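# Slot spare drive into tower server bay and latch

## Task

Take the spare drive off its stand and slide it into the tower server's vacant bay until it sits all the way in, level with the neighbouring drives, and then close its lever so that it latches. The server is loose on the table, so it must not tilt beyond a small amount (more than that is a failure) and it must finish in its original spot. Nothing counts as done if it stays in place only because the robot is still holding or pressing it.

## Robot and tools

Robot: one UFACTORY UF850 six-joint arm with a two-finger parallel gripper and a wrist camera. There is only one arm, so every command row is for that arm alone. Three cameras give 504x504 images: cam_head_left, cam_head_right and cam_wrist.

Frame: the scene frame has its origin on the table surface straight below the arm base, +z up, +x forward, +y to the left when facing along +x. The base itself may be slightly tilted against the table. The state line reports end_effector_position (metres) and end_effector_quat_wxyz, plus linear (m/s) and angular (rad/s) velocities, all in this frame. The reported hand position is approximate and gets less accurate when the arm is stretched far. end_effector_position is the pinch point between the pads when closed, roughly 2 cm short of the fingertips; the fingers point along the gripper's +z and separate along its y. Closing pushes the tips out about 10 mm more along +z.

execute_actions(actions, pictures): actions is a list holding at most one entry, or empty.
- Empty list: nothing new is commanded; you get the current state back.
- Move: {"rows": [[...]], "steps": n}, n from 1 to 15 (default 15), each step 1/30 s. Every row has exactly 7 numbers: six absolute joint target angles in radians, in the order waist, shoulder, elbow, forearm roll, wrist pitch, wrist roll, then the gripper opening. These are targets to go to, not offsets, in the same units as the Joint positions line. One row per step; if fewer rows than steps, the final row is held. Up to 15 rows.
- Wait: {"steps": n} with no rows, n up to 300; nothing new is sent, and the call returns once n steps have elapsed since the previous result (your thinking time is included).
- pictures: true/false; images come with each result unless set false.
A rejected call sends nothing to the robot.

Joint ranges (rad): waist -6.283..6.283, shoulder -2.304..2.304, elbow -4.224..0.061, forearm roll -6.283..6.283, wrist pitch -2.164..2.164, wrist roll -6.283..6.283. A target more than 0.010 outside a range, and further out than the joint's last reported angle, is refused. True ends may differ from these by up to 0.010. A target beyond a true end is clipped to that end and the result may say "joint sent to its limit" (possibly about an earlier, still-running move); missing that line does not prove more travel exists.

Opening: a number from -1 (closed) to +1 (fully open, pads 0.084 m apart). grip_measured in each result is the measured opening on that same scale; Joint positions ends with the pad gap in metres. To keep hold of something, command an opening noticeably lower than grip_measured; the bigger the difference, the firmer the squeeze (about 24 N per pad maximum for objects up to ~6 cm). Commanding exactly grip_measured still presses lightly, less for wider parts, which may slip. Closing fast can hit harder and may even spring the fingers open. Very thin parts (under ~0.5 mm) get less force even at -1.

Motion limits: each joint target moves at most 3.14 rad/s, ramps up over 0.16 s, and all joints are timed to arrive together. Per step the target stays within 0.623 rad of the measured angle, and if targets would move the gripper over 70 mm from where it is, all are pulled back proportionally. Far goals therefore need several calls.

Between calls the arm keeps heading to the last row sent until it barely moves (a blocked or very slow move counts as stopped) or a step is HELD; after that only a new action moves it further. Fingers in motion finish opening or closing regardless.

Result lines: Joint positions / Joint velocities in column order, then pad gap. "joint command not followed" means the clearance check altered or blocked targets on some steps (mounting blocks and posts count as part of the arm). HELD marks steps where your row was not (fully) sent. A torque fault happens when contact torque reaches a joint's load limit (waist 55.2, shoulder 55.2, elbow 46, forearm roll 24.8, wrist pitch 17.4, wrist roll 17.4 N m, carried weight included): the arm halts, backs that joint off slightly, stays still for 10 s and drops the remainder of the call. MOTOR HOT appears from 65 °C; at 80 °C an OVER-TEMPERATURE FAULT brakes the arm until it cools. Holding loads heats motors even while idle. Any stop is costly.

zoom_image(camera, region): enlarges part of a camera's latest image; region is [x0, y0, x1, y1] in pixels from the top-left, at most 504x504.

read_manual(section): returns licence/notice texts only ("licences"); no motion.

finished_scene(scene): pass the current scene's number; it ends the scene irreversibly, grades it, and reports the next task. Replying without a tool call ends everything.

Cautions: do not let the drive drop or slip, avoid slams and forceful shoves, keep the unanchored server from tilting or sliding while inserting and closing the lever, knock nothing off the table, and release the drive so it stays seated without the gripper. Smooth, efficient motion is preferred.

Each tool is called after "Request:" by a JSON object that holds its "method" and its "body", one argument or row to a line.

## Session

Request:
{"method": "execute_actions", "body": {
  "actions": []
}}

Scene clock: 0.00 s of 15600.00 s.
end_effector_position=(+0.3132, -0.0188, +0.2472) grip_measured=+1.00 end_effector_quat_wxyz=(+0.323, +0.823, +0.422, -0.202) end_effector_velocity=(-0.000, +0.000, -0.000) end_effector_angular_velocity=(+0.000, +0.000, -0.000)
Joint positions: [ 0.628 -0.665 -0.791 -0.742 -1.322  0.489  0.084]
Joint velocities: [ 0. -0. -0.  0.  0.  0. -0.]
Motor temperatures (°C, as the motors report them): [28 26 32 28 34 29]

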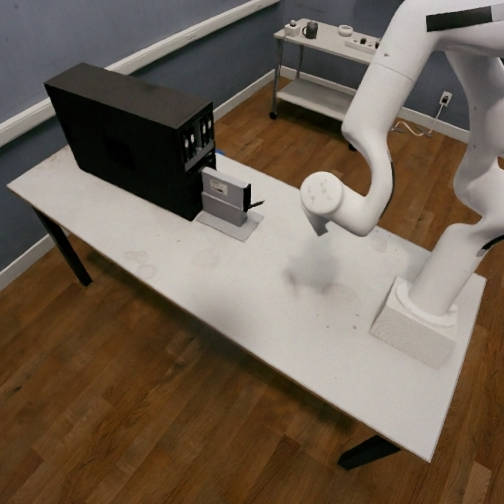

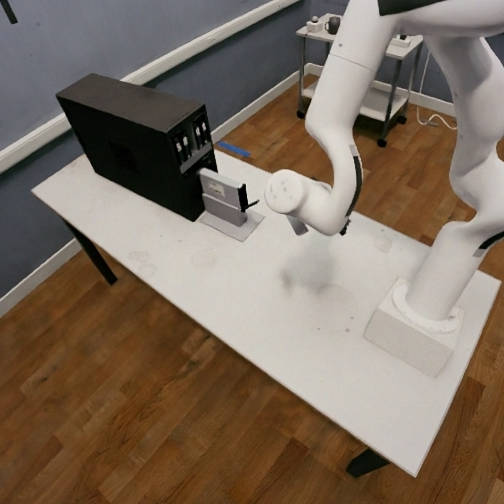

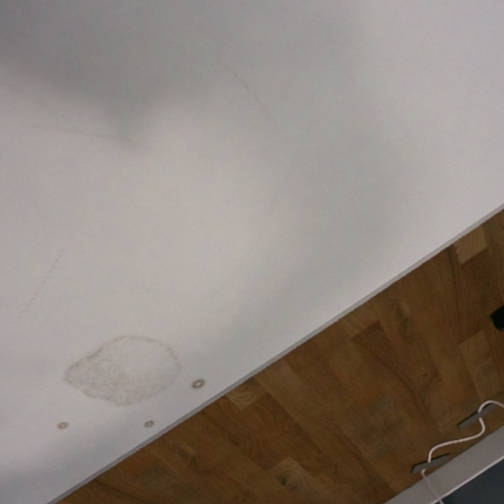

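Request:
{"method": "zoom_image", "body": {
  "camera": "cam_head_left",
  "region": [150, 80, 290, 260]
}}

Request:
{"method": "zoom_image", "body": {
  "camera": "cam_head_right",
  "region": [150, 80, 290, 260]
}}

Region (150, 80, 290, 260) of cam_head_left's 504x504 image, scaled by 2.800, with more detail than that image has.

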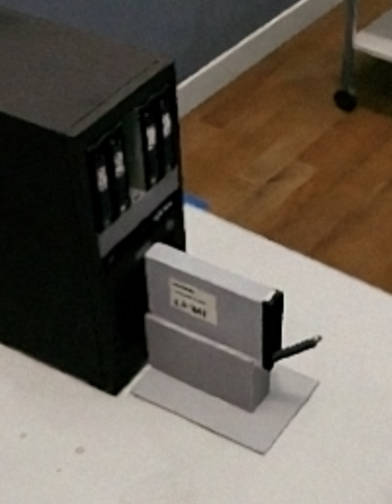

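Region (150, 80, 290, 260) of cam_head_right's 504x504 image, scaled by 2.800, with more detail than that image has.

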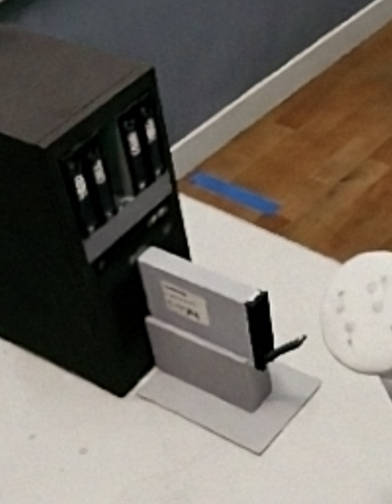

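Request:
{"method": "execute_actions", "body": {
  "actions": [
    {"rows":[[0.43,0.05,-0.371,1.016,0.838,-0.909,1]]}
  ],
  "pictures": false
}}

Request:
{"method": "execute_actions", "body": {
  "actions": [
    {"steps":45}
  ]
}}

Scene clock: 38.87 s of 15600.00 s.
end_effector_position=(+0.2376, +0.0722, +0.2754) grip_measured=+1.00 end_effector_quat_wxyz=(-0.217, +0.888, +0.404, +0.034) end_effector_velocity=(+0.306, +0.343, +0.184) end_effector_angular_velocity=(+1.999, -1.395, -0.755)
Joint positions: [ 0.455 -0.042 -0.423  0.09  -0.491 -0.343  0.084]
Joint velocities: [-0.131  0.49   0.277  2.116  2.116 -2.111  0.   ]
Motor temperatures (°C, as the motors report them): [28 26 32 28 34 29]
Steps of this call (steps 1 to 90: nothing new was sent; then 35.37 s passed at rest; steps 91 to 105: all 15 steps of this action). Readings (joint positions):
91: [0.628 -0.665 -0.791 -0.742 -1.322 0.489]
92: [0.628 -0.662 -0.789 -0.739 -1.318 0.486]
94: [0.616 -0.628 -0.765 -0.703 -1.281 0.448]
98: [0.552 -0.415 -0.630 -0.490 -1.068 0.235]
105: the state above

Scene clock: 40.37 s of 15600.00 s.
end_effector_position=(+0.4621, -0.0498, +0.3768) grip_measured=+1.00 end_effector_quat_wxyz=(-0.001, +0.866, +0.001, +0.499) end_effector_velocity=(+0.000, -0.000, +0.000) end_effector_angular_velocity=(-0.002, -0.001, +0.000)
Joint positions: [ 0.43   0.05  -0.371  1.016  0.838 -0.909  0.084]
Joint velocities: [-0.    -0.001 -0.001 -0.     0.001 -0.002  0.   ]
Motor temperatures (°C, as the motors report them): [28 26 32 28 34 29]
Steps of this call (steps 1 to 45: the robot went on to your last target). Readings (joint positions):
1: [0.451 -0.029 -0.415 0.158 -0.422 -0.411]
2: [0.448 -0.019 -0.410 0.223 -0.357 -0.475]
4: [0.444 -0.005 -0.401 0.349 -0.230 -0.580]
8: [0.439 0.017 -0.389 0.589 0.014 -0.715]
45: the state above
The arm was judged still, so your last target was given up. Only a new action makes it travel on or press farther. Fingers that are still opening or closing keep moving.

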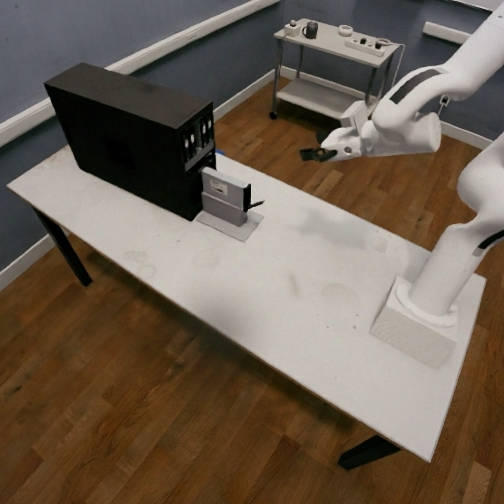

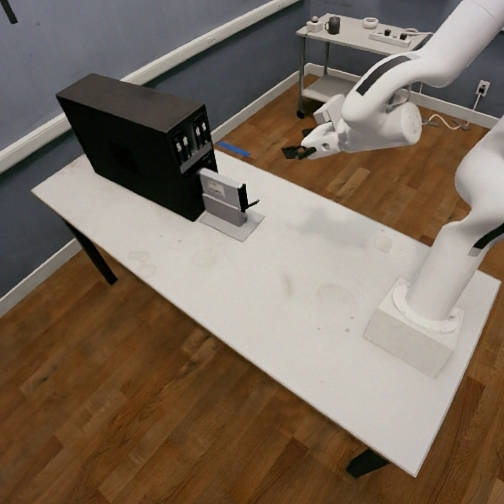

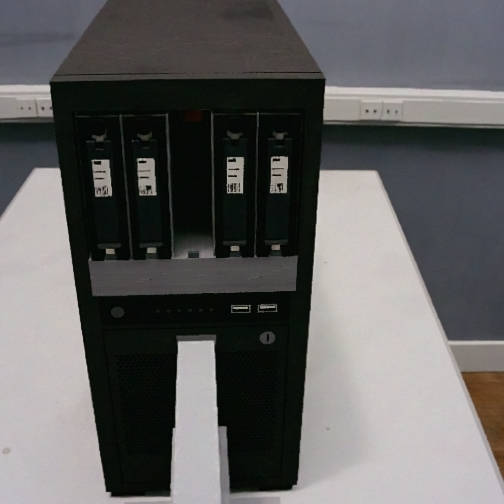

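Request:
{"method": "zoom_image", "body": {
  "camera": "cam_wrist",
  "region": [40, 0, 340, 300]
}}

Region (40, 0, 340, 300) of cam_wrist's 504x504 image, scaled by 1.680, with more detail than that image has.

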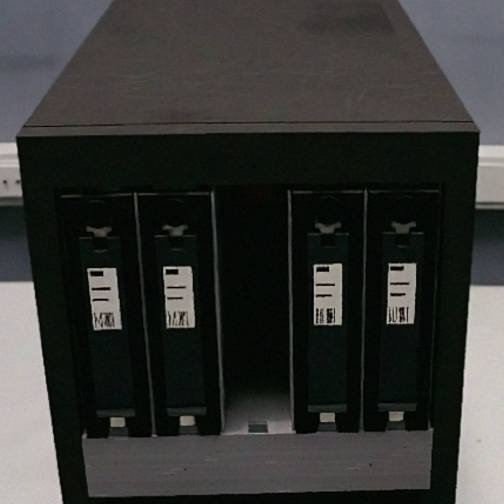

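Request:
{"method": "execute_actions", "body": {
  "actions": [
    {"rows":[[0.4015,0.0209,-0.4574,1.3445,0.62,-1.26,1]]}
  ],
  "pictures": false
}}

Request:
{"method": "execute_actions", "body": {
  "actions": [
    {"steps":15}
  ]
}}

Scene clock: 61.10 s of 15600.00 s.
end_effector_position=(+0.4529, -0.0376, +0.3469) grip_measured=+1.00 end_effector_quat_wxyz=(-0.015, +0.922, +0.039, +0.385) end_effector_velocity=(-0.004, +0.008, -0.007) end_effector_angular_velocity=(+0.009, +0.066, +0.042)
Joint positions: [ 0.402  0.022 -0.455  1.335  0.626 -1.25   0.084]
Joint velocities: [-0.008 -0.008 -0.021  0.092 -0.065 -0.107 -0.   ]
Motor temperatures (°C, as the motors report them): [28 26 32 28 34 29]
Steps of this call (steps 1 to 90: nothing new was sent; then 17.23 s passed at rest; steps 91 to 105: all 15 steps of this action). Readings (joint positions):
91: [0.430 0.050 -0.371 1.016 0.838 -0.909]
92: [0.430 0.050 -0.372 1.019 0.836 -0.913]
94: [0.427 0.047 -0.380 1.052 0.813 -0.950]
98: [0.411 0.031 -0.429 1.234 0.694 -1.141]
105: the state above

Scene clock: 61.60 s of 15600.00 s.
end_effector_position=(+0.4526, -0.0368, +0.3464) grip_measured=+1.00 end_effector_quat_wxyz=(-0.017, +0.923, +0.040, +0.382) end_effector_velocity=(-0.000, -0.000, -0.000) end_effector_angular_velocity=(+0.001, +0.001, -0.001)
Joint positions: [ 0.402  0.021 -0.457  1.344  0.62  -1.26   0.084]
Joint velocities: [-0.001  0.001  0.001  0.001 -0.001  0.    -0.   ]
Motor temperatures (°C, as the motors report them): [28 26 32 28 34 29]
Steps of this call (steps 1 to 15: the robot went on to your last target). Readings (joint positions):
1: [0.402 0.022 -0.455 1.337 0.625 -1.253]
2: [0.402 0.021 -0.456 1.339 0.623 -1.255]
4: [0.402 0.021 -0.457 1.342 0.622 -1.257]
8: [0.402 0.021 -0.457 1.344 0.620 -1.259]
15: the state above

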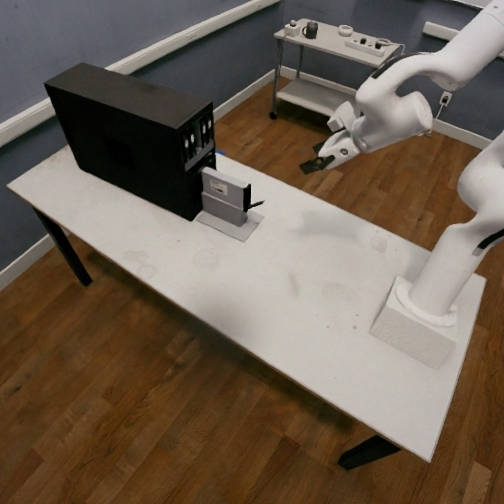

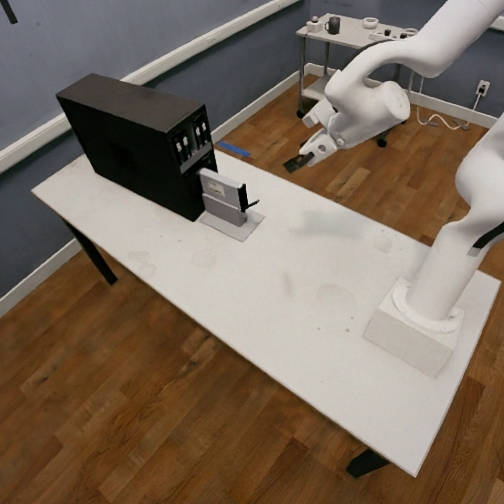

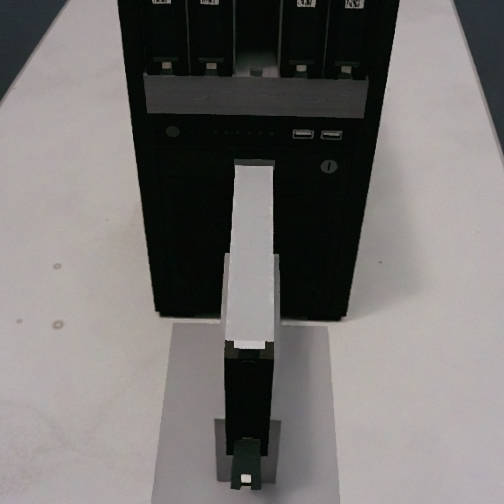

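Request:
{"method": "execute_actions", "body": {
  "actions": [
    {"rows":[[0.2564,-0.5029,-0.7613,0.9262,0.678,-0.8875,0.6]]}
  ],
  "pictures": false
}}

Request:
{"method": "execute_actions", "body": {
  "actions": [
    {"steps":20}
  ]
}}

Scene clock: 78.47 s of 15600.00 s.
end_effector_position=(+0.5676, +0.0019, +0.2670) grip_measured=+0.59 end_effector_quat_wxyz=(-0.010, +0.923, +0.032, +0.383) end_effector_velocity=(+0.187, +0.088, -0.233) end_effector_angular_velocity=(+0.049, +0.037, +0.018)
Joint positions: [ 0.278 -0.424 -0.715  0.99   0.669 -0.945  0.069]
Joint velocities: [-0.237 -0.858 -0.482 -0.674  0.09   0.592 -0.   ]
Motor temperatures (°C, as the motors report them): [28 26 33 28 34 29]
Steps of this call (steps 1 to 15: the robot went on to your last target; steps 16 to 90: nothing new was sent; then 13.37 s passed at rest; steps 91 to 105: all 15 steps of this action). Readings (joint positions):
91: [0.401 0.021 -0.457 1.344 0.620 -1.260]
92: [0.401 0.018 -0.459 1.342 0.620 -1.258]
94: [0.391 -0.016 -0.480 1.313 0.625 -1.231]
98: [0.347 -0.176 -0.572 1.188 0.642 -1.121]
105: the state above

Scene clock: 79.13 s of 15600.00 s.
end_effector_position=(+0.5852, +0.0101, +0.2455) grip_measured=+0.59 end_effector_quat_wxyz=(-0.013, +0.924, +0.031, +0.382) end_effector_velocity=(-0.000, +0.000, -0.001) end_effector_angular_velocity=(+0.000, +0.002, +0.000)
Joint positions: [ 0.256 -0.503 -0.761  0.926  0.678 -0.888  0.069]
Joint velocities: [-0.    -0.003 -0.001 -0.    -0.     0.001 -0.   ]
Motor temperatures (°C, as the motors report them): [28 26 33 28 34 29]
Steps of this call (steps 1 to 20: the robot went on to your last target). Readings (joint positions):
1: [0.271 -0.449 -0.729 0.970 0.672 -0.928]
2: [0.267 -0.466 -0.738 0.957 0.673 -0.916]
4: [0.262 -0.484 -0.750 0.942 0.676 -0.902]
8: [0.258 -0.497 -0.758 0.931 0.677 -0.891]
20: the state above

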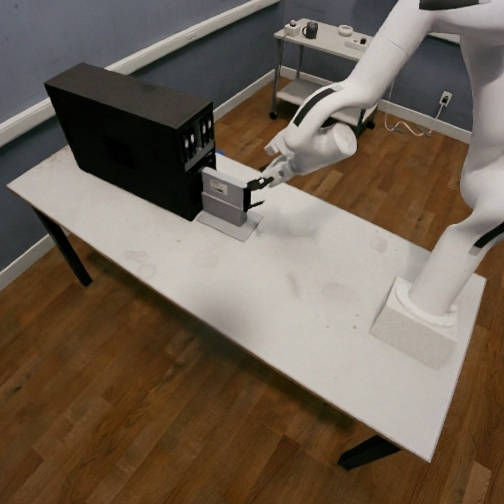

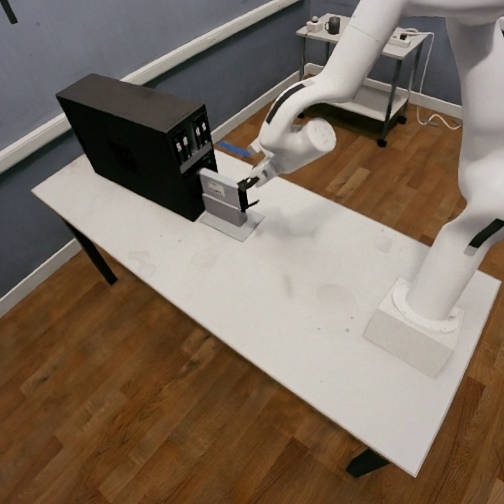

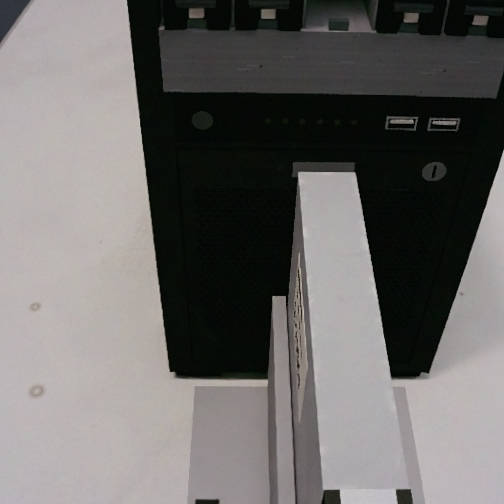

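Request:
{"method": "execute_actions", "body": {
  "actions": [
    {"rows":[[0.1488,-0.7657,-1.0126,0.7887,0.6653,-0.8452,0.6]]}
  ],
  "pictures": false
}}

Request:
{"method": "execute_actions", "body": {
  "actions": [
    {"steps":12}
  ]
}}

Request:
{"method": "zoom_image", "body": {
  "camera": "cam_head_left",
  "region": [170, 100, 310, 260]
}}

Scene clock: 92.17 s of 15600.00 s.
end_effector_position=(+0.6723, +0.0152, +0.1800) grip_measured=+0.59 end_effector_quat_wxyz=(-0.013, +0.924, +0.031, +0.382) end_effector_velocity=(+0.031, +0.001, -0.019) end_effector_angular_velocity=(+0.005, -0.011, -0.002)
Joint positions: [ 0.152 -0.757 -1.004  0.793  0.666 -0.847  0.069]
Joint velocities: [-0.032 -0.08  -0.088 -0.046 -0.004  0.016  0.   ]
Motor temperatures (°C, as the motors report them): [28 26 33 28 34 29]
Steps of this call (steps 1 to 15: the robot went on to your last target; steps 16 to 90: nothing new was sent; then 9.53 s passed at rest; steps 91 to 105: all 15 steps of this action). Readings (joint positions):
91: [0.256 -0.503 -0.761 0.926 0.678 -0.887]
92: [0.255 -0.505 -0.764 0.925 0.678 -0.887]
94: [0.242 -0.539 -0.798 0.906 0.676 -0.881]
98: [0.190 -0.665 -0.916 0.842 0.670 -0.862]
105: the state above

Scene clock: 92.57 s of 15600.00 s.
end_effector_position=(+0.6751, +0.0152, +0.1774) grip_measured=+0.59 end_effector_quat_wxyz=(-0.013, +0.923, +0.031, +0.382) end_effector_velocity=(+0.000, -0.000, -0.001) end_effector_angular_velocity=(-0.000, +0.001, +0.000)
Joint positions: [ 0.149 -0.765 -1.012  0.789  0.665 -0.845  0.069]
Joint velocities: [-0.002 -0.002 -0.001 -0.001 -0.     0.    -0.   ]
Motor temperatures (°C, as the motors report them): [28 26 33 28 34 29]
Steps of this call (steps 1 to 12: the robot went on to your last target). Readings (joint positions):
1: [0.152 -0.759 -1.006 0.792 0.666 -0.846]
2: [0.151 -0.761 -1.008 0.791 0.666 -0.846]
4: [0.150 -0.763 -1.010 0.790 0.665 -0.846]
8: [0.149 -0.765 -1.012 0.789 0.665 -0.845]
12: the state above

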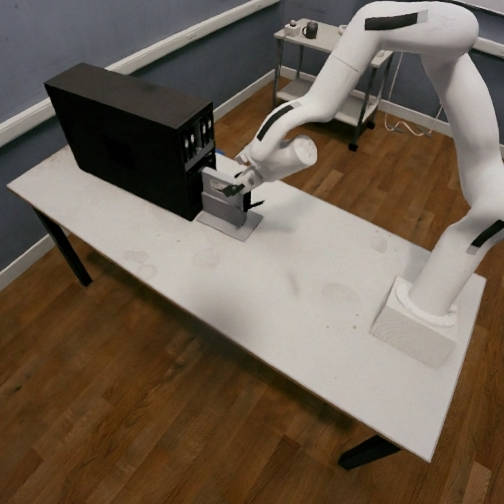

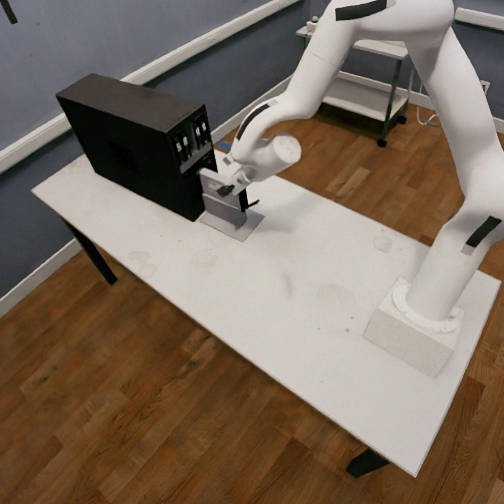

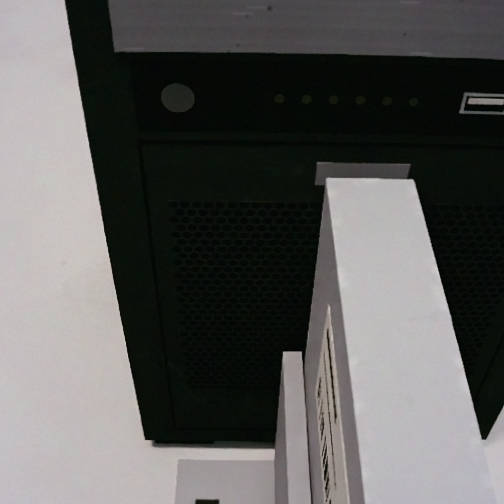

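Region (170, 100, 310, 260) of cam_head_left's 504x504 image, scaled by 3.150, with more detail than that image has; it fills the left 441 columns of this view, and the rest is white.

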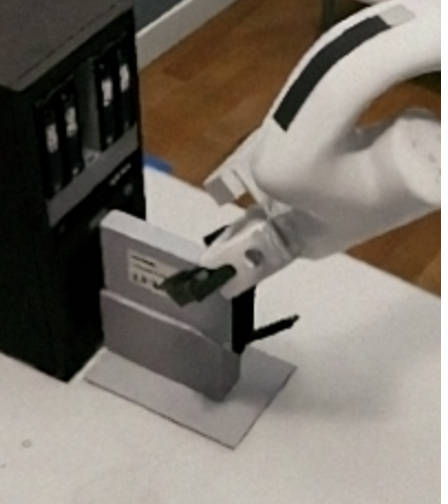

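Request:
{"method": "execute_actions", "body": {
  "actions": [
    {"rows":[[0.1488,-0.7657,-1.0126,0.7887,0.6653,-0.8452,0.3],[0.1488,-0.7657,-1.0126,0.7887,0.6653,-0.8452,0.1],[0.1488,-0.7657,-1.0126,0.7887,0.6653,-0.8452,-0.1],[0.1488,-0.7657,-1.0126,0.7887,0.6653,-0.8452,-0.2],[0.1488,-0.7657,-1.0126,0.7887,0.6653,-0.8452,-0.3],[0.1488,-0.7657,-1.0126,0.7887,0.6653,-0.8452,-0.35],[0.1488,-0.7657,-1.0126,0.7887,0.6653,-0.8452,-0.4],[0.1488,-0.7657,-1.0126,0.7887,0.6653,-0.8452,-0.5],[0.1488,-0.7657,-1.0126,0.7887,0.6653,-0.8452,-0.6],[0.1488,-0.7657,-1.0126,0.7887,0.6653,-0.8452,-0.8],[0.1488,-0.7657,-1.0126,0.7887,0.6653,-0.8452,-1]]}
  ],
  "pictures": false
}}

Request:
{"method": "execute_actions", "body": {
  "actions": [
    {"rows":[[0.1594,-0.7434,-1.0135,0.8268,0.6534,-0.8797,-1],[0.1594,-0.7434,-1.0135,0.8268,0.6534,-0.8797,-1],[0.17,-0.721,-1.0145,0.8648,0.6416,-0.9143,-1],[0.17,-0.721,-1.0145,0.8648,0.6416,-0.9143,-1],[0.1806,-0.6987,-1.0154,0.9029,0.6297,-0.9488,-1],[0.1806,-0.6987,-1.0154,0.9029,0.6297,-0.9488,-1],[0.1911,-0.6763,-1.0163,0.941,0.6178,-0.9833,-1],[0.1911,-0.6763,-1.0163,0.941,0.6178,-0.9833,-1],[0.2017,-0.654,-1.0173,0.979,0.606,-1.0179,-1],[0.2017,-0.654,-1.0173,0.979,0.606,-1.0179,-1],[0.2123,-0.6316,-1.0182,1.0171,0.5941,-1.0524,-1]]}
  ],
  "pictures": false
}}

Request:
{"method": "execute_actions", "body": {
  "actions": [
    {"rows":[[0.2239,-0.6089,-1.0264,1.0746,0.5865,-1.1084,-1],[0.2239,-0.6089,-1.0264,1.0746,0.5865,-1.1084,-1],[0.2355,-0.5863,-1.0346,1.132,0.5788,-1.1644,-1],[0.2355,-0.5863,-1.0346,1.132,0.5788,-1.1644,-1],[0.247,-0.5636,-1.0428,1.1895,0.5712,-1.2205,-1],[0.247,-0.5636,-1.0428,1.1895,0.5712,-1.2205,-1],[0.2586,-0.541,-1.051,1.2469,0.5635,-1.2765,-1],[0.2586,-0.541,-1.051,1.2469,0.5635,-1.2765,-1],[0.2702,-0.5183,-1.0592,1.3044,0.5559,-1.3325,-1]]}
  ],
  "pictures": false
}}

Request:
{"method": "execute_actions", "body": {
  "actions": [
    {"steps":12}
  ]
}}

Request:
{"method": "zoom_image", "body": {
  "camera": "cam_head_left",
  "region": [160, 70, 300, 210]
}}

Scene clock: 114.10 s of 15600.00 s.
end_effector_position=(+0.6753, +0.0149, +0.1772) grip_measured=-0.37 end_effector_quat_wxyz=(-0.013, +0.923, +0.030, +0.382) end_effector_velocity=(-0.000, +0.001, +0.000) end_effector_angular_velocity=(+0.001, +0.000, +0.003)
Joint positions: [ 0.148 -0.766 -1.013  0.789  0.666 -0.845  0.028]
Joint velocities: [ 0.002 -0.    -0.001 -0.001 -0.002 -0.001  0.   ]
Motor temperatures (°C, as the motors report them): [28 26 33 28 34 29]
Steps of this call (steps 1 to 15: the robot went on to your last target; steps 16 to 90: nothing new was sent; then 18.03 s passed at rest; steps 91 to 105: all 15 steps of this action). Readings (joint positions):
91: [0.149 -0.766 -1.013 0.789 0.665 -0.845]
92: [0.149 -0.766 -1.013 0.789 0.665 -0.845]
94: [0.149 -0.766 -1.013 0.789 0.665 -0.845]
98: [0.149 -0.766 -1.013 0.789 0.666 -0.845]
105: the state above

Scene clock: 114.60 s of 15600.00 s.
end_effector_position=(+0.6764, +0.0148, +0.2495) grip_measured=-0.40 end_effector_quat_wxyz=(-0.012, +0.923, +0.030, +0.383) end_effector_velocity=(-0.000, +0.000, +0.103) end_effector_angular_velocity=(+0.018, -0.016, +0.003)
Joint positions: [ 0.206 -0.645 -1.018  0.992  0.602 -1.029  0.027]
Joint velocities: [ 0.074  0.164 -0.014  0.269 -0.078 -0.248 -0.   ]
Motor temperatures (°C, as the motors report them): [28 26 33 28 34 29]
Steps of this call (steps 1 to 15: all 15 steps of this action). Readings (joint positions):
1: [0.149 -0.766 -1.013 0.789 0.666 -0.845]
2: [0.149 -0.764 -1.012 0.792 0.665 -0.848]
4: [0.155 -0.754 -1.012 0.811 0.658 -0.866]
8: [0.173 -0.716 -1.015 0.874 0.637 -0.922]
15: the state above

Scene clock: 115.10 s of 15600.00 s.
end_effector_position=(+0.6761, +0.0122, +0.3335) grip_measured=-0.40 end_effector_quat_wxyz=(-0.012, +0.923, +0.030, +0.383) end_effector_velocity=(-0.011, +0.004, +0.044) end_effector_angular_velocity=(+0.002, +0.024, +0.025)
Joint positions: [ 0.266 -0.525 -1.057  1.284  0.559 -1.312  0.027]
Joint velocities: [ 0.039  0.07  -0.016  0.208 -0.031 -0.211 -0.   ]
Motor temperatures (°C, as the motors report them): [28 26 33 28 34 29]
Steps of this call (steps 1 to 15: all 15 steps of this action). Readings (joint positions):
1: [0.208 -0.641 -1.019 1.000 0.600 -1.036]
2: [0.210 -0.637 -1.019 1.008 0.597 -1.044]
4: [0.216 -0.625 -1.021 1.040 0.592 -1.076]
8: [0.237 -0.584 -1.036 1.138 0.578 -1.171]
15: the state above

Scene clock: 115.50 s of 15600.00 s.
end_effector_position=(+0.6752, +0.0126, +0.3379) grip_measured=-0.40 end_effector_quat_wxyz=(-0.013, +0.924, +0.031, +0.382) end_effector_velocity=(+0.000, +0.000, +0.002) end_effector_angular_velocity=(+0.001, -0.002, -0.001)
Joint positions: [ 0.27  -0.519 -1.059  1.304  0.556 -1.332  0.027]
Joint velocities: [ 0.002  0.002 -0.002  0.005  0.    -0.003 -0.   ]
Motor temperatures (°C, as the motors report them): [28 26 33 28 34 29]
Steps of this call (steps 1 to 12: the robot went on to your last target). Readings (joint positions):
1: [0.267 -0.524 -1.058 1.290 0.558 -1.318]
2: [0.268 -0.522 -1.058 1.294 0.557 -1.322]
4: [0.269 -0.521 -1.058 1.299 0.557 -1.327]
8: [0.270 -0.519 -1.059 1.303 0.556 -1.331]
12: the state above

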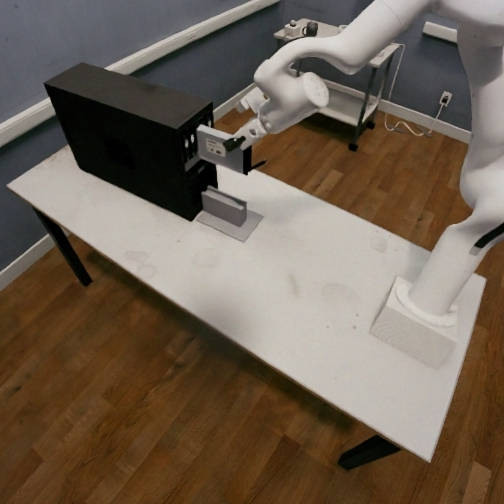

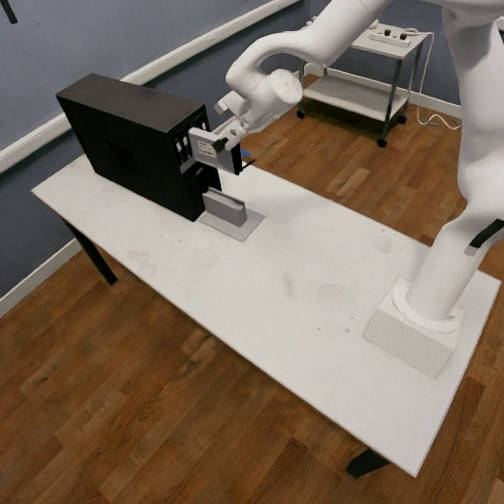

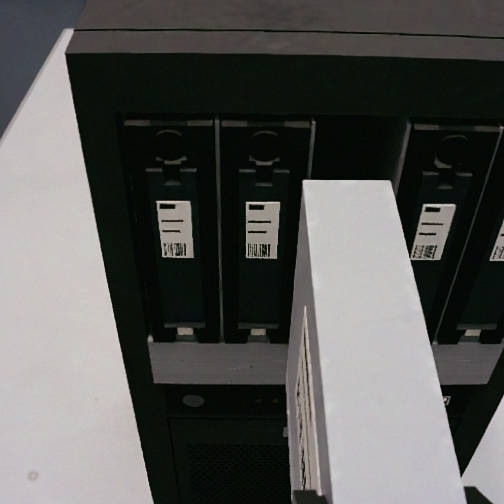

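Region (160, 70, 300, 210) of cam_head_left's 504x504 image, scaled by 3.600, with more detail than that image has.

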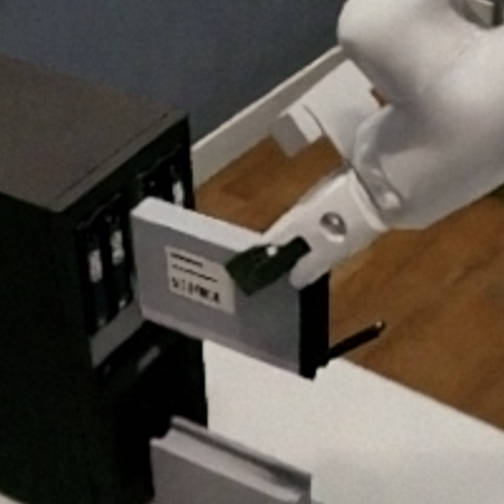

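Request:
{"method": "execute_actions", "body": {
  "actions": [
    {"rows":[[0.26,-0.522,-1.069,1.308,0.549,-1.346,-1],[0.26,-0.522,-1.069,1.308,0.549,-1.346,-1],[0.26,-0.522,-1.069,1.308,0.549,-1.346,-1],[0.2495,-0.5359,-1.0972,1.3142,0.5402,-1.3647,-1]]}
  ]
}}

Request:
{"method": "zoom_image", "body": {
  "camera": "cam_wrist",
  "region": [250, 60, 500, 310]
}}

Request:
{"method": "zoom_image", "body": {
  "camera": "cam_head_left",
  "region": [170, 90, 270, 190]
}}

Scene clock: 138.97 s of 15600.00 s.
end_effector_position=(+0.6892, +0.0060, +0.3380) grip_measured=-0.40 end_effector_quat_wxyz=(-0.014, +0.924, +0.031, +0.381) end_effector_velocity=(+0.005, -0.002, +0.000) end_effector_angular_velocity=(+0.000, -0.002, +0.002)
Joint positions: [ 0.25  -0.535 -1.095  1.314  0.54  -1.364  0.027]
Joint velocities: [-0.007 -0.006 -0.013 -0.001 -0.006 -0.009 -0.   ]
Motor temperatures (°C, as the motors report them): [28 26 33 28 34 29]
Steps of this call (steps 1 to 30: the robot went on to your last target; steps 31 to 90: nothing new was sent; then 19.97 s passed at rest; steps 91 to 105: all 15 steps of this action). Readings (joint positions):
91: [0.270 -0.518 -1.059 1.304 0.556 -1.333]
92: [0.269 -0.519 -1.060 1.305 0.555 -1.334]
94: [0.264 -0.520 -1.065 1.306 0.552 -1.340]
98: [0.254 -0.531 -1.087 1.312 0.544 -1.357]
105: the state above

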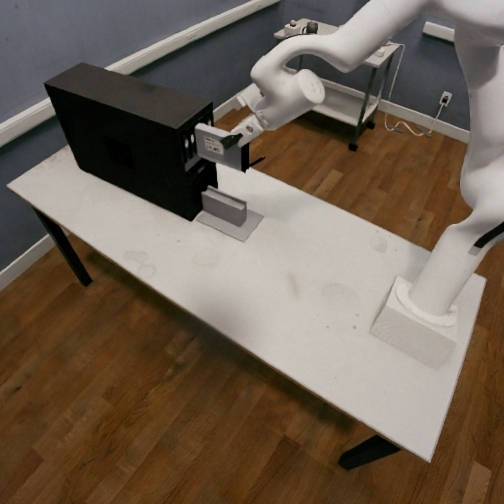

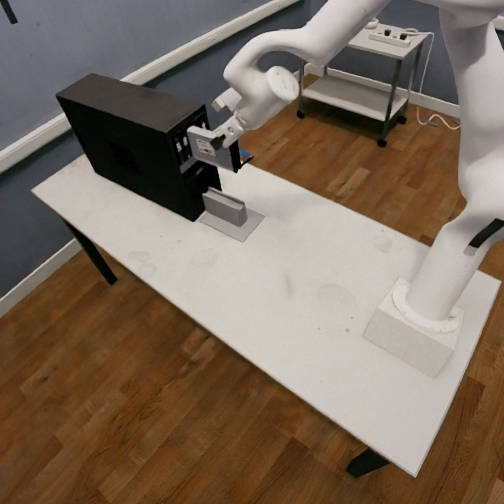

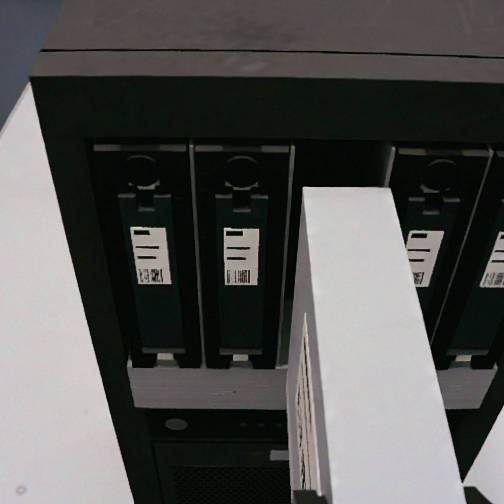

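Region (250, 60, 500, 310) of cam_wrist's 504x504 image, scaled by 2.016, with more detail than that image has.

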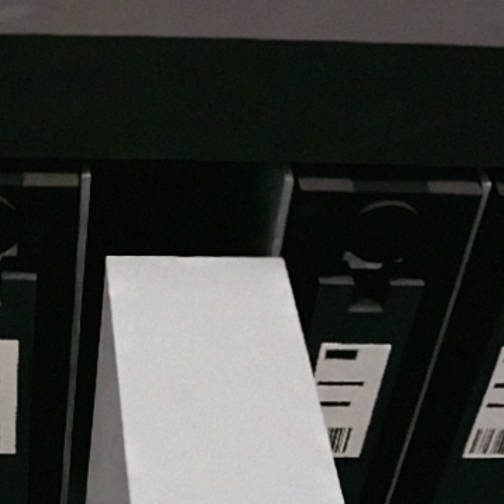

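Region (170, 90, 270, 190) of cam_head_left's 504x504 image, scaled by 5.040, with more detail than that image has.

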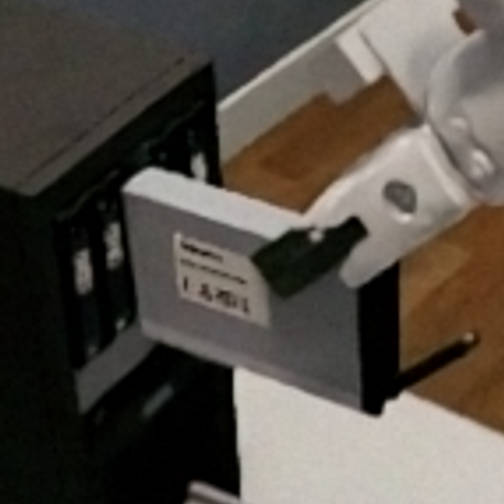

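Request:
{"method": "execute_actions", "body": {
  "actions": [
    {"rows":[[0.2506,-0.531,-1.0996,1.3268,0.5377,-1.379,-1],[0.2506,-0.531,-1.0996,1.3268,0.5377,-1.379,-1],[0.2506,-0.531,-1.0996,1.3268,0.5377,-1.379,-1],[0.2464,-0.5473,-1.1247,1.3371,0.5338,-1.3948,-1],[0.2464,-0.5473,-1.1247,1.3371,0.5338,-1.3948,-1],[0.2464,-0.5473,-1.1247,1.3371,0.5338,-1.3948,-1],[0.2422,-0.5636,-1.1497,1.3475,0.53,-1.4107,-1]]}
  ]
}}

Request:
{"method": "zoom_image", "body": {
  "camera": "cam_wrist",
  "region": [220, 60, 500, 340]
}}

Scene clock: 155.93 s of 15600.00 s.
end_effector_position=(+0.7058, +0.0058, +0.3422) grip_measured=-0.40 end_effector_quat_wxyz=(-0.013, +0.924, +0.031, +0.382) end_effector_velocity=(+0.009, -0.000, +0.001) end_effector_angular_velocity=(-0.002, -0.002, -0.000)
Joint positions: [ 0.243 -0.562 -1.147  1.346  0.53  -1.409  0.027]
Joint velocities: [-0.005 -0.015 -0.027  0.012 -0.003 -0.02   0.   ]
Motor temperatures (°C, as the motors report them): [28 26 34 28 34 29]
Steps of this call (steps 1 to 15: the robot went on to your last target; steps 16 to 90: nothing new was sent; then 13.47 s passed at rest; steps 91 to 105: all 15 steps of this action). Readings (joint positions):
91: [0.249 -0.536 -1.097 1.314 0.540 -1.365]
92: [0.250 -0.535 -1.097 1.316 0.540 -1.367]
94: [0.250 -0.533 -1.099 1.321 0.539 -1.373]
98: [0.247 -0.544 -1.119 1.334 0.535 -1.390]
105: the state above

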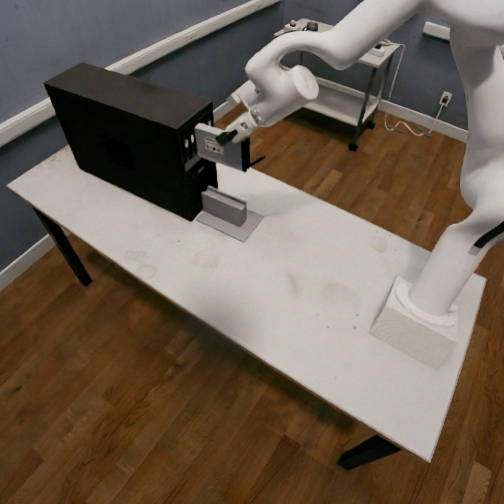

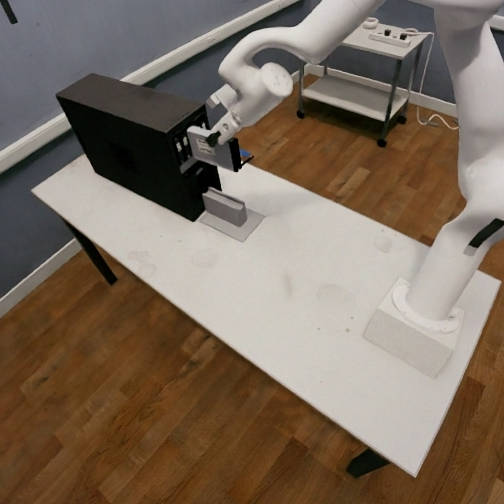

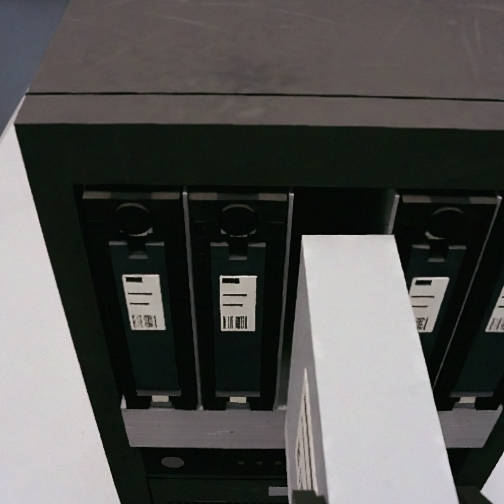

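Region (220, 60, 500, 340) of cam_wrist's 504x504 image, scaled by 1.800, with more detail than that image has.

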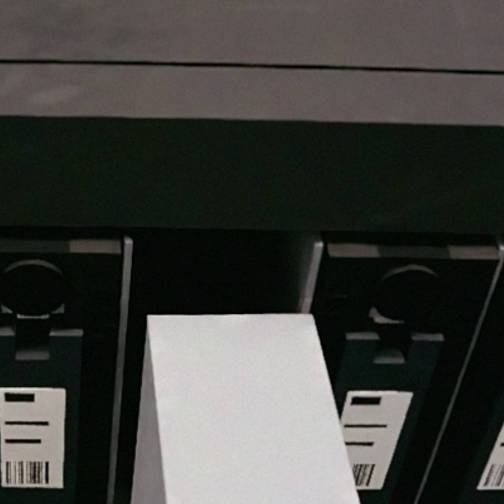

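Request:
{"method": "zoom_image", "body": {
  "camera": "cam_head_left",
  "region": [175, 105, 255, 185]
}}

Request:
{"method": "zoom_image", "body": {
  "camera": "cam_head_right",
  "region": [165, 105, 245, 185]
}}

Region (175, 105, 255, 185) of cam_head_left's 504x504 image, scaled by 6.300, with more detail than that image has.

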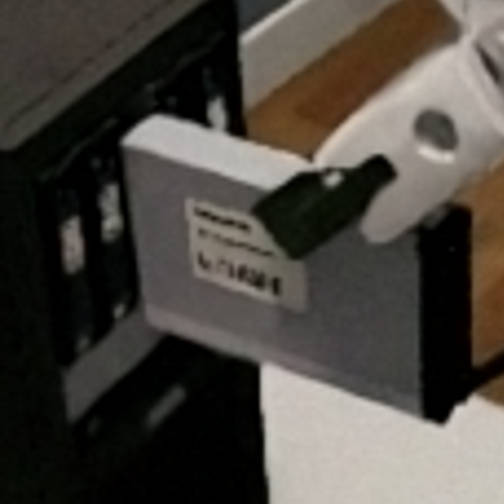

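Region (165, 105, 245, 185) of cam_head_right's 504x504 image, scaled by 6.300, with more detail than that image has.

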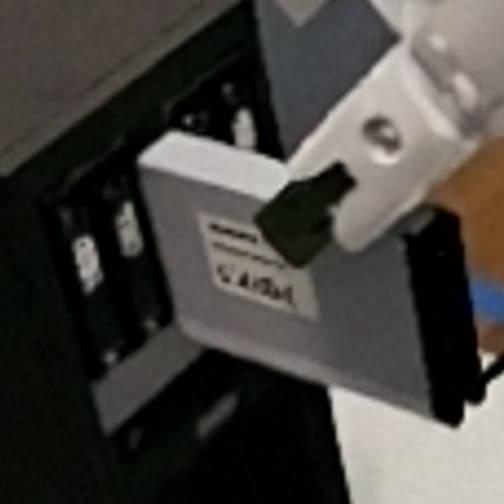

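Request:
{"method": "execute_actions", "body": {
  "actions": [
    {"rows":[[0.2448,-0.5536,-1.1343,1.3411,0.5324,-1.401,-1],[0.2448,-0.5536,-1.1343,1.3411,0.5324,-1.401,-1],[0.2448,-0.5536,-1.1343,1.3411,0.5324,-1.401,-1],[0.2448,-0.5536,-1.1343,1.3411,0.5324,-1.401,-1],[0.2448,-0.5536,-1.1343,1.3411,0.5324,-1.401,-1],[0.2533,-0.5368,-1.1418,1.3841,0.5274,-1.443,-1]]}
  ]
}}

Request:
{"method": "zoom_image", "body": {
  "camera": "cam_head_right",
  "region": [165, 105, 245, 185]
}}

Scene clock: 172.73 s of 15600.00 s.
end_effector_position=(+0.7018, +0.0048, +0.3555) grip_measured=-0.40 end_effector_quat_wxyz=(-0.015, +0.923, +0.030, +0.383) end_effector_velocity=(-0.005, +0.007, +0.001) end_effector_angular_velocity=(+0.004, +0.011, +0.021)
Joint positions: [ 0.252 -0.538 -1.142  1.382  0.53  -1.44   0.027]
Joint velocities: [ 0.008  0.005  0.004  0.025 -0.016 -0.028  0.   ]
Motor temperatures (°C, as the motors report them): [28 27 34 28 34 29]
Steps of this call (steps 1 to 15: the robot went on to your last target; steps 16 to 90: nothing new was sent; then 13.30 s passed at rest; steps 91 to 105: all 15 steps of this action). Readings (joint positions):
91: [0.242 -0.564 -1.150 1.347 0.530 -1.411]
92: [0.242 -0.563 -1.148 1.347 0.531 -1.409]
94: [0.243 -0.558 -1.144 1.343 0.532 -1.406]
98: [0.246 -0.550 -1.139 1.353 0.534 -1.413]
105: the state above

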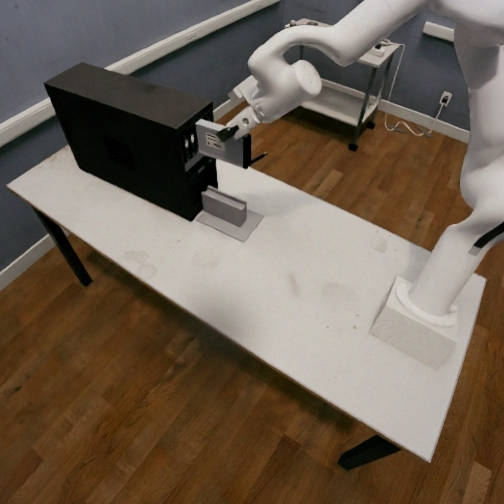

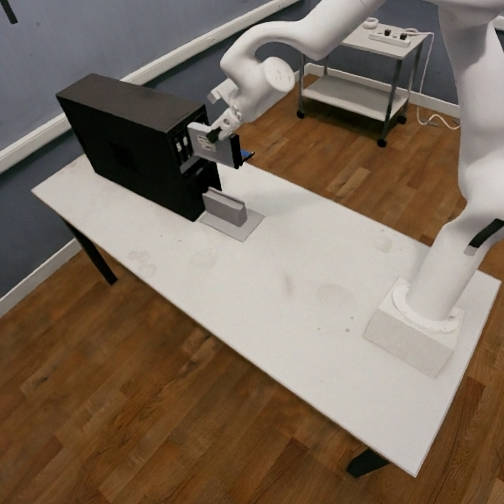

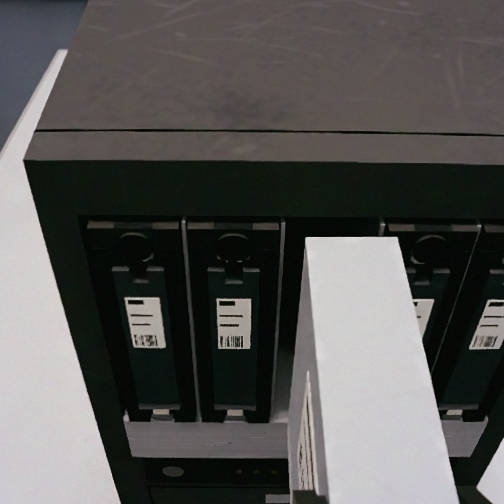

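Region (165, 105, 245, 185) of cam_head_right's 504x504 image, scaled by 6.300, with more detail than that image has.

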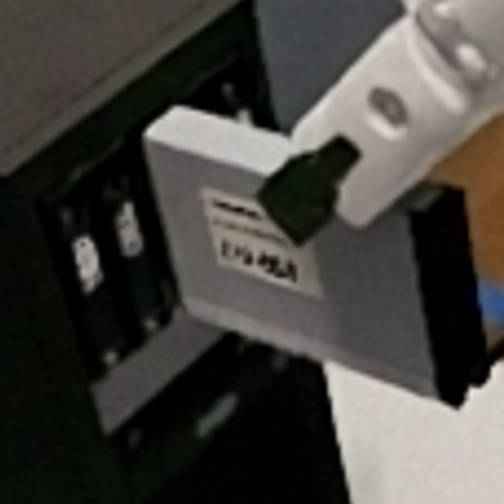

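Request:
{"method": "execute_actions", "body": {
  "actions": [
    {"rows":[[0.2541,-0.546,-1.141,1.365,0.5315,-1.42,-1]]}
  ],
  "pictures": false
}}

Request:
{"method": "execute_actions", "body": {
  "actions": [
    {"steps":10}
  ]
}}

Request:
{"method": "zoom_image", "body": {
  "camera": "cam_wrist",
  "region": [250, 150, 450, 350]
}}

Scene clock: 182.47 s of 15600.00 s.
end_effector_position=(+0.7019, +0.0081, +0.3516) grip_measured=-0.40 end_effector_quat_wxyz=(-0.016, +0.923, +0.031, +0.384) end_effector_velocity=(+0.000, +0.000, +0.000) end_effector_angular_velocity=(-0.000, -0.001, -0.000)
Joint positions: [ 0.254 -0.546 -1.141  1.365  0.531 -1.42   0.027]
Joint velocities: [ 0.    -0.001 -0.    -0.002  0.001  0.003 -0.   ]
Motor temperatures (°C, as the motors report them): [28 27 34 28 34 29]
Steps of this call (steps 1 to 15: the robot went on to your last target; steps 16 to 90: nothing new was sent; then 6.23 s passed at rest; steps 91 to 105: all 15 steps of this action). Readings (joint positions):
91: [0.253 -0.537 -1.142 1.384 0.527 -1.443]
92: [0.253 -0.538 -1.142 1.382 0.528 -1.440]
94: [0.254 -0.542 -1.142 1.374 0.530 -1.431]
98: [0.254 -0.545 -1.141 1.367 0.531 -1.423]
105: the state above

Scene clock: 182.80 s of 15600.00 s.
end_effector_position=(+0.7019, +0.0082, +0.3515) grip_measured=-0.40 end_effector_quat_wxyz=(-0.016, +0.923, +0.031, +0.384) end_effector_velocity=(-0.000, +0.000, -0.000) end_effector_angular_velocity=(+0.001, +0.000, -0.001)
Joint positions: [ 0.254 -0.546 -1.141  1.365  0.531 -1.42   0.027]
Joint velocities: [ 0.    -0.     0.    -0.     0.     0.001  0.   ]
Motor temperatures (°C, as the motors report them): [28 27 34 28 34 29]
Steps of this call (steps 1 to 10: the robot went on to your last target). Readings (joint positions):
1: [0.254 -0.546 -1.141 1.365 0.531 -1.420]
2: [0.254 -0.546 -1.141 1.365 0.531 -1.420]
4: [0.254 -0.546 -1.141 1.365 0.531 -1.420]
8: [0.254 -0.546 -1.141 1.365 0.531 -1.420]
10: the state above

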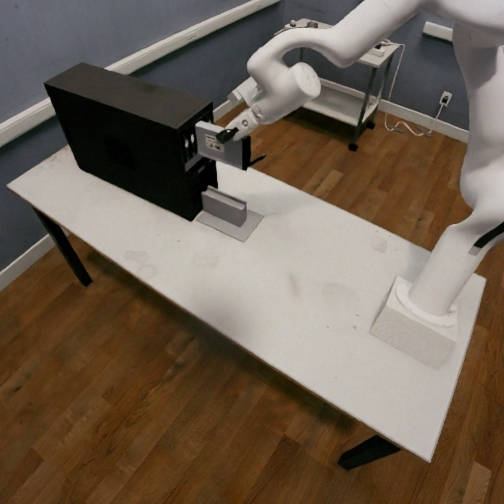

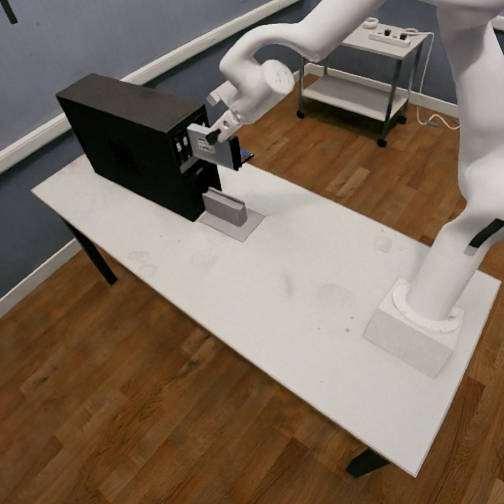

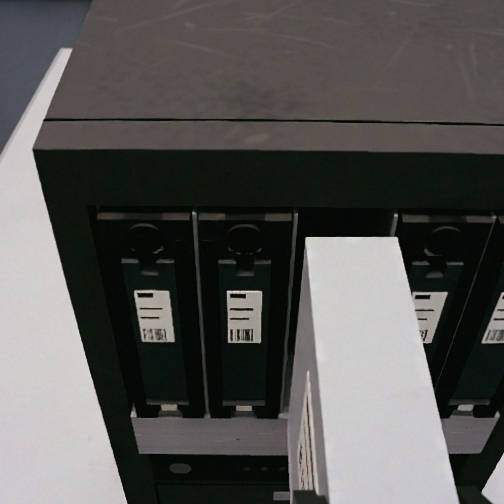

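Region (250, 150, 450, 350) of cam_wrist's 504x504 image, scaled by 2.520, with more detail than that image has.

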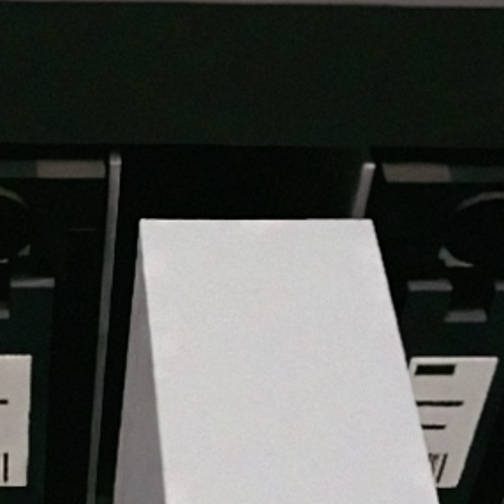

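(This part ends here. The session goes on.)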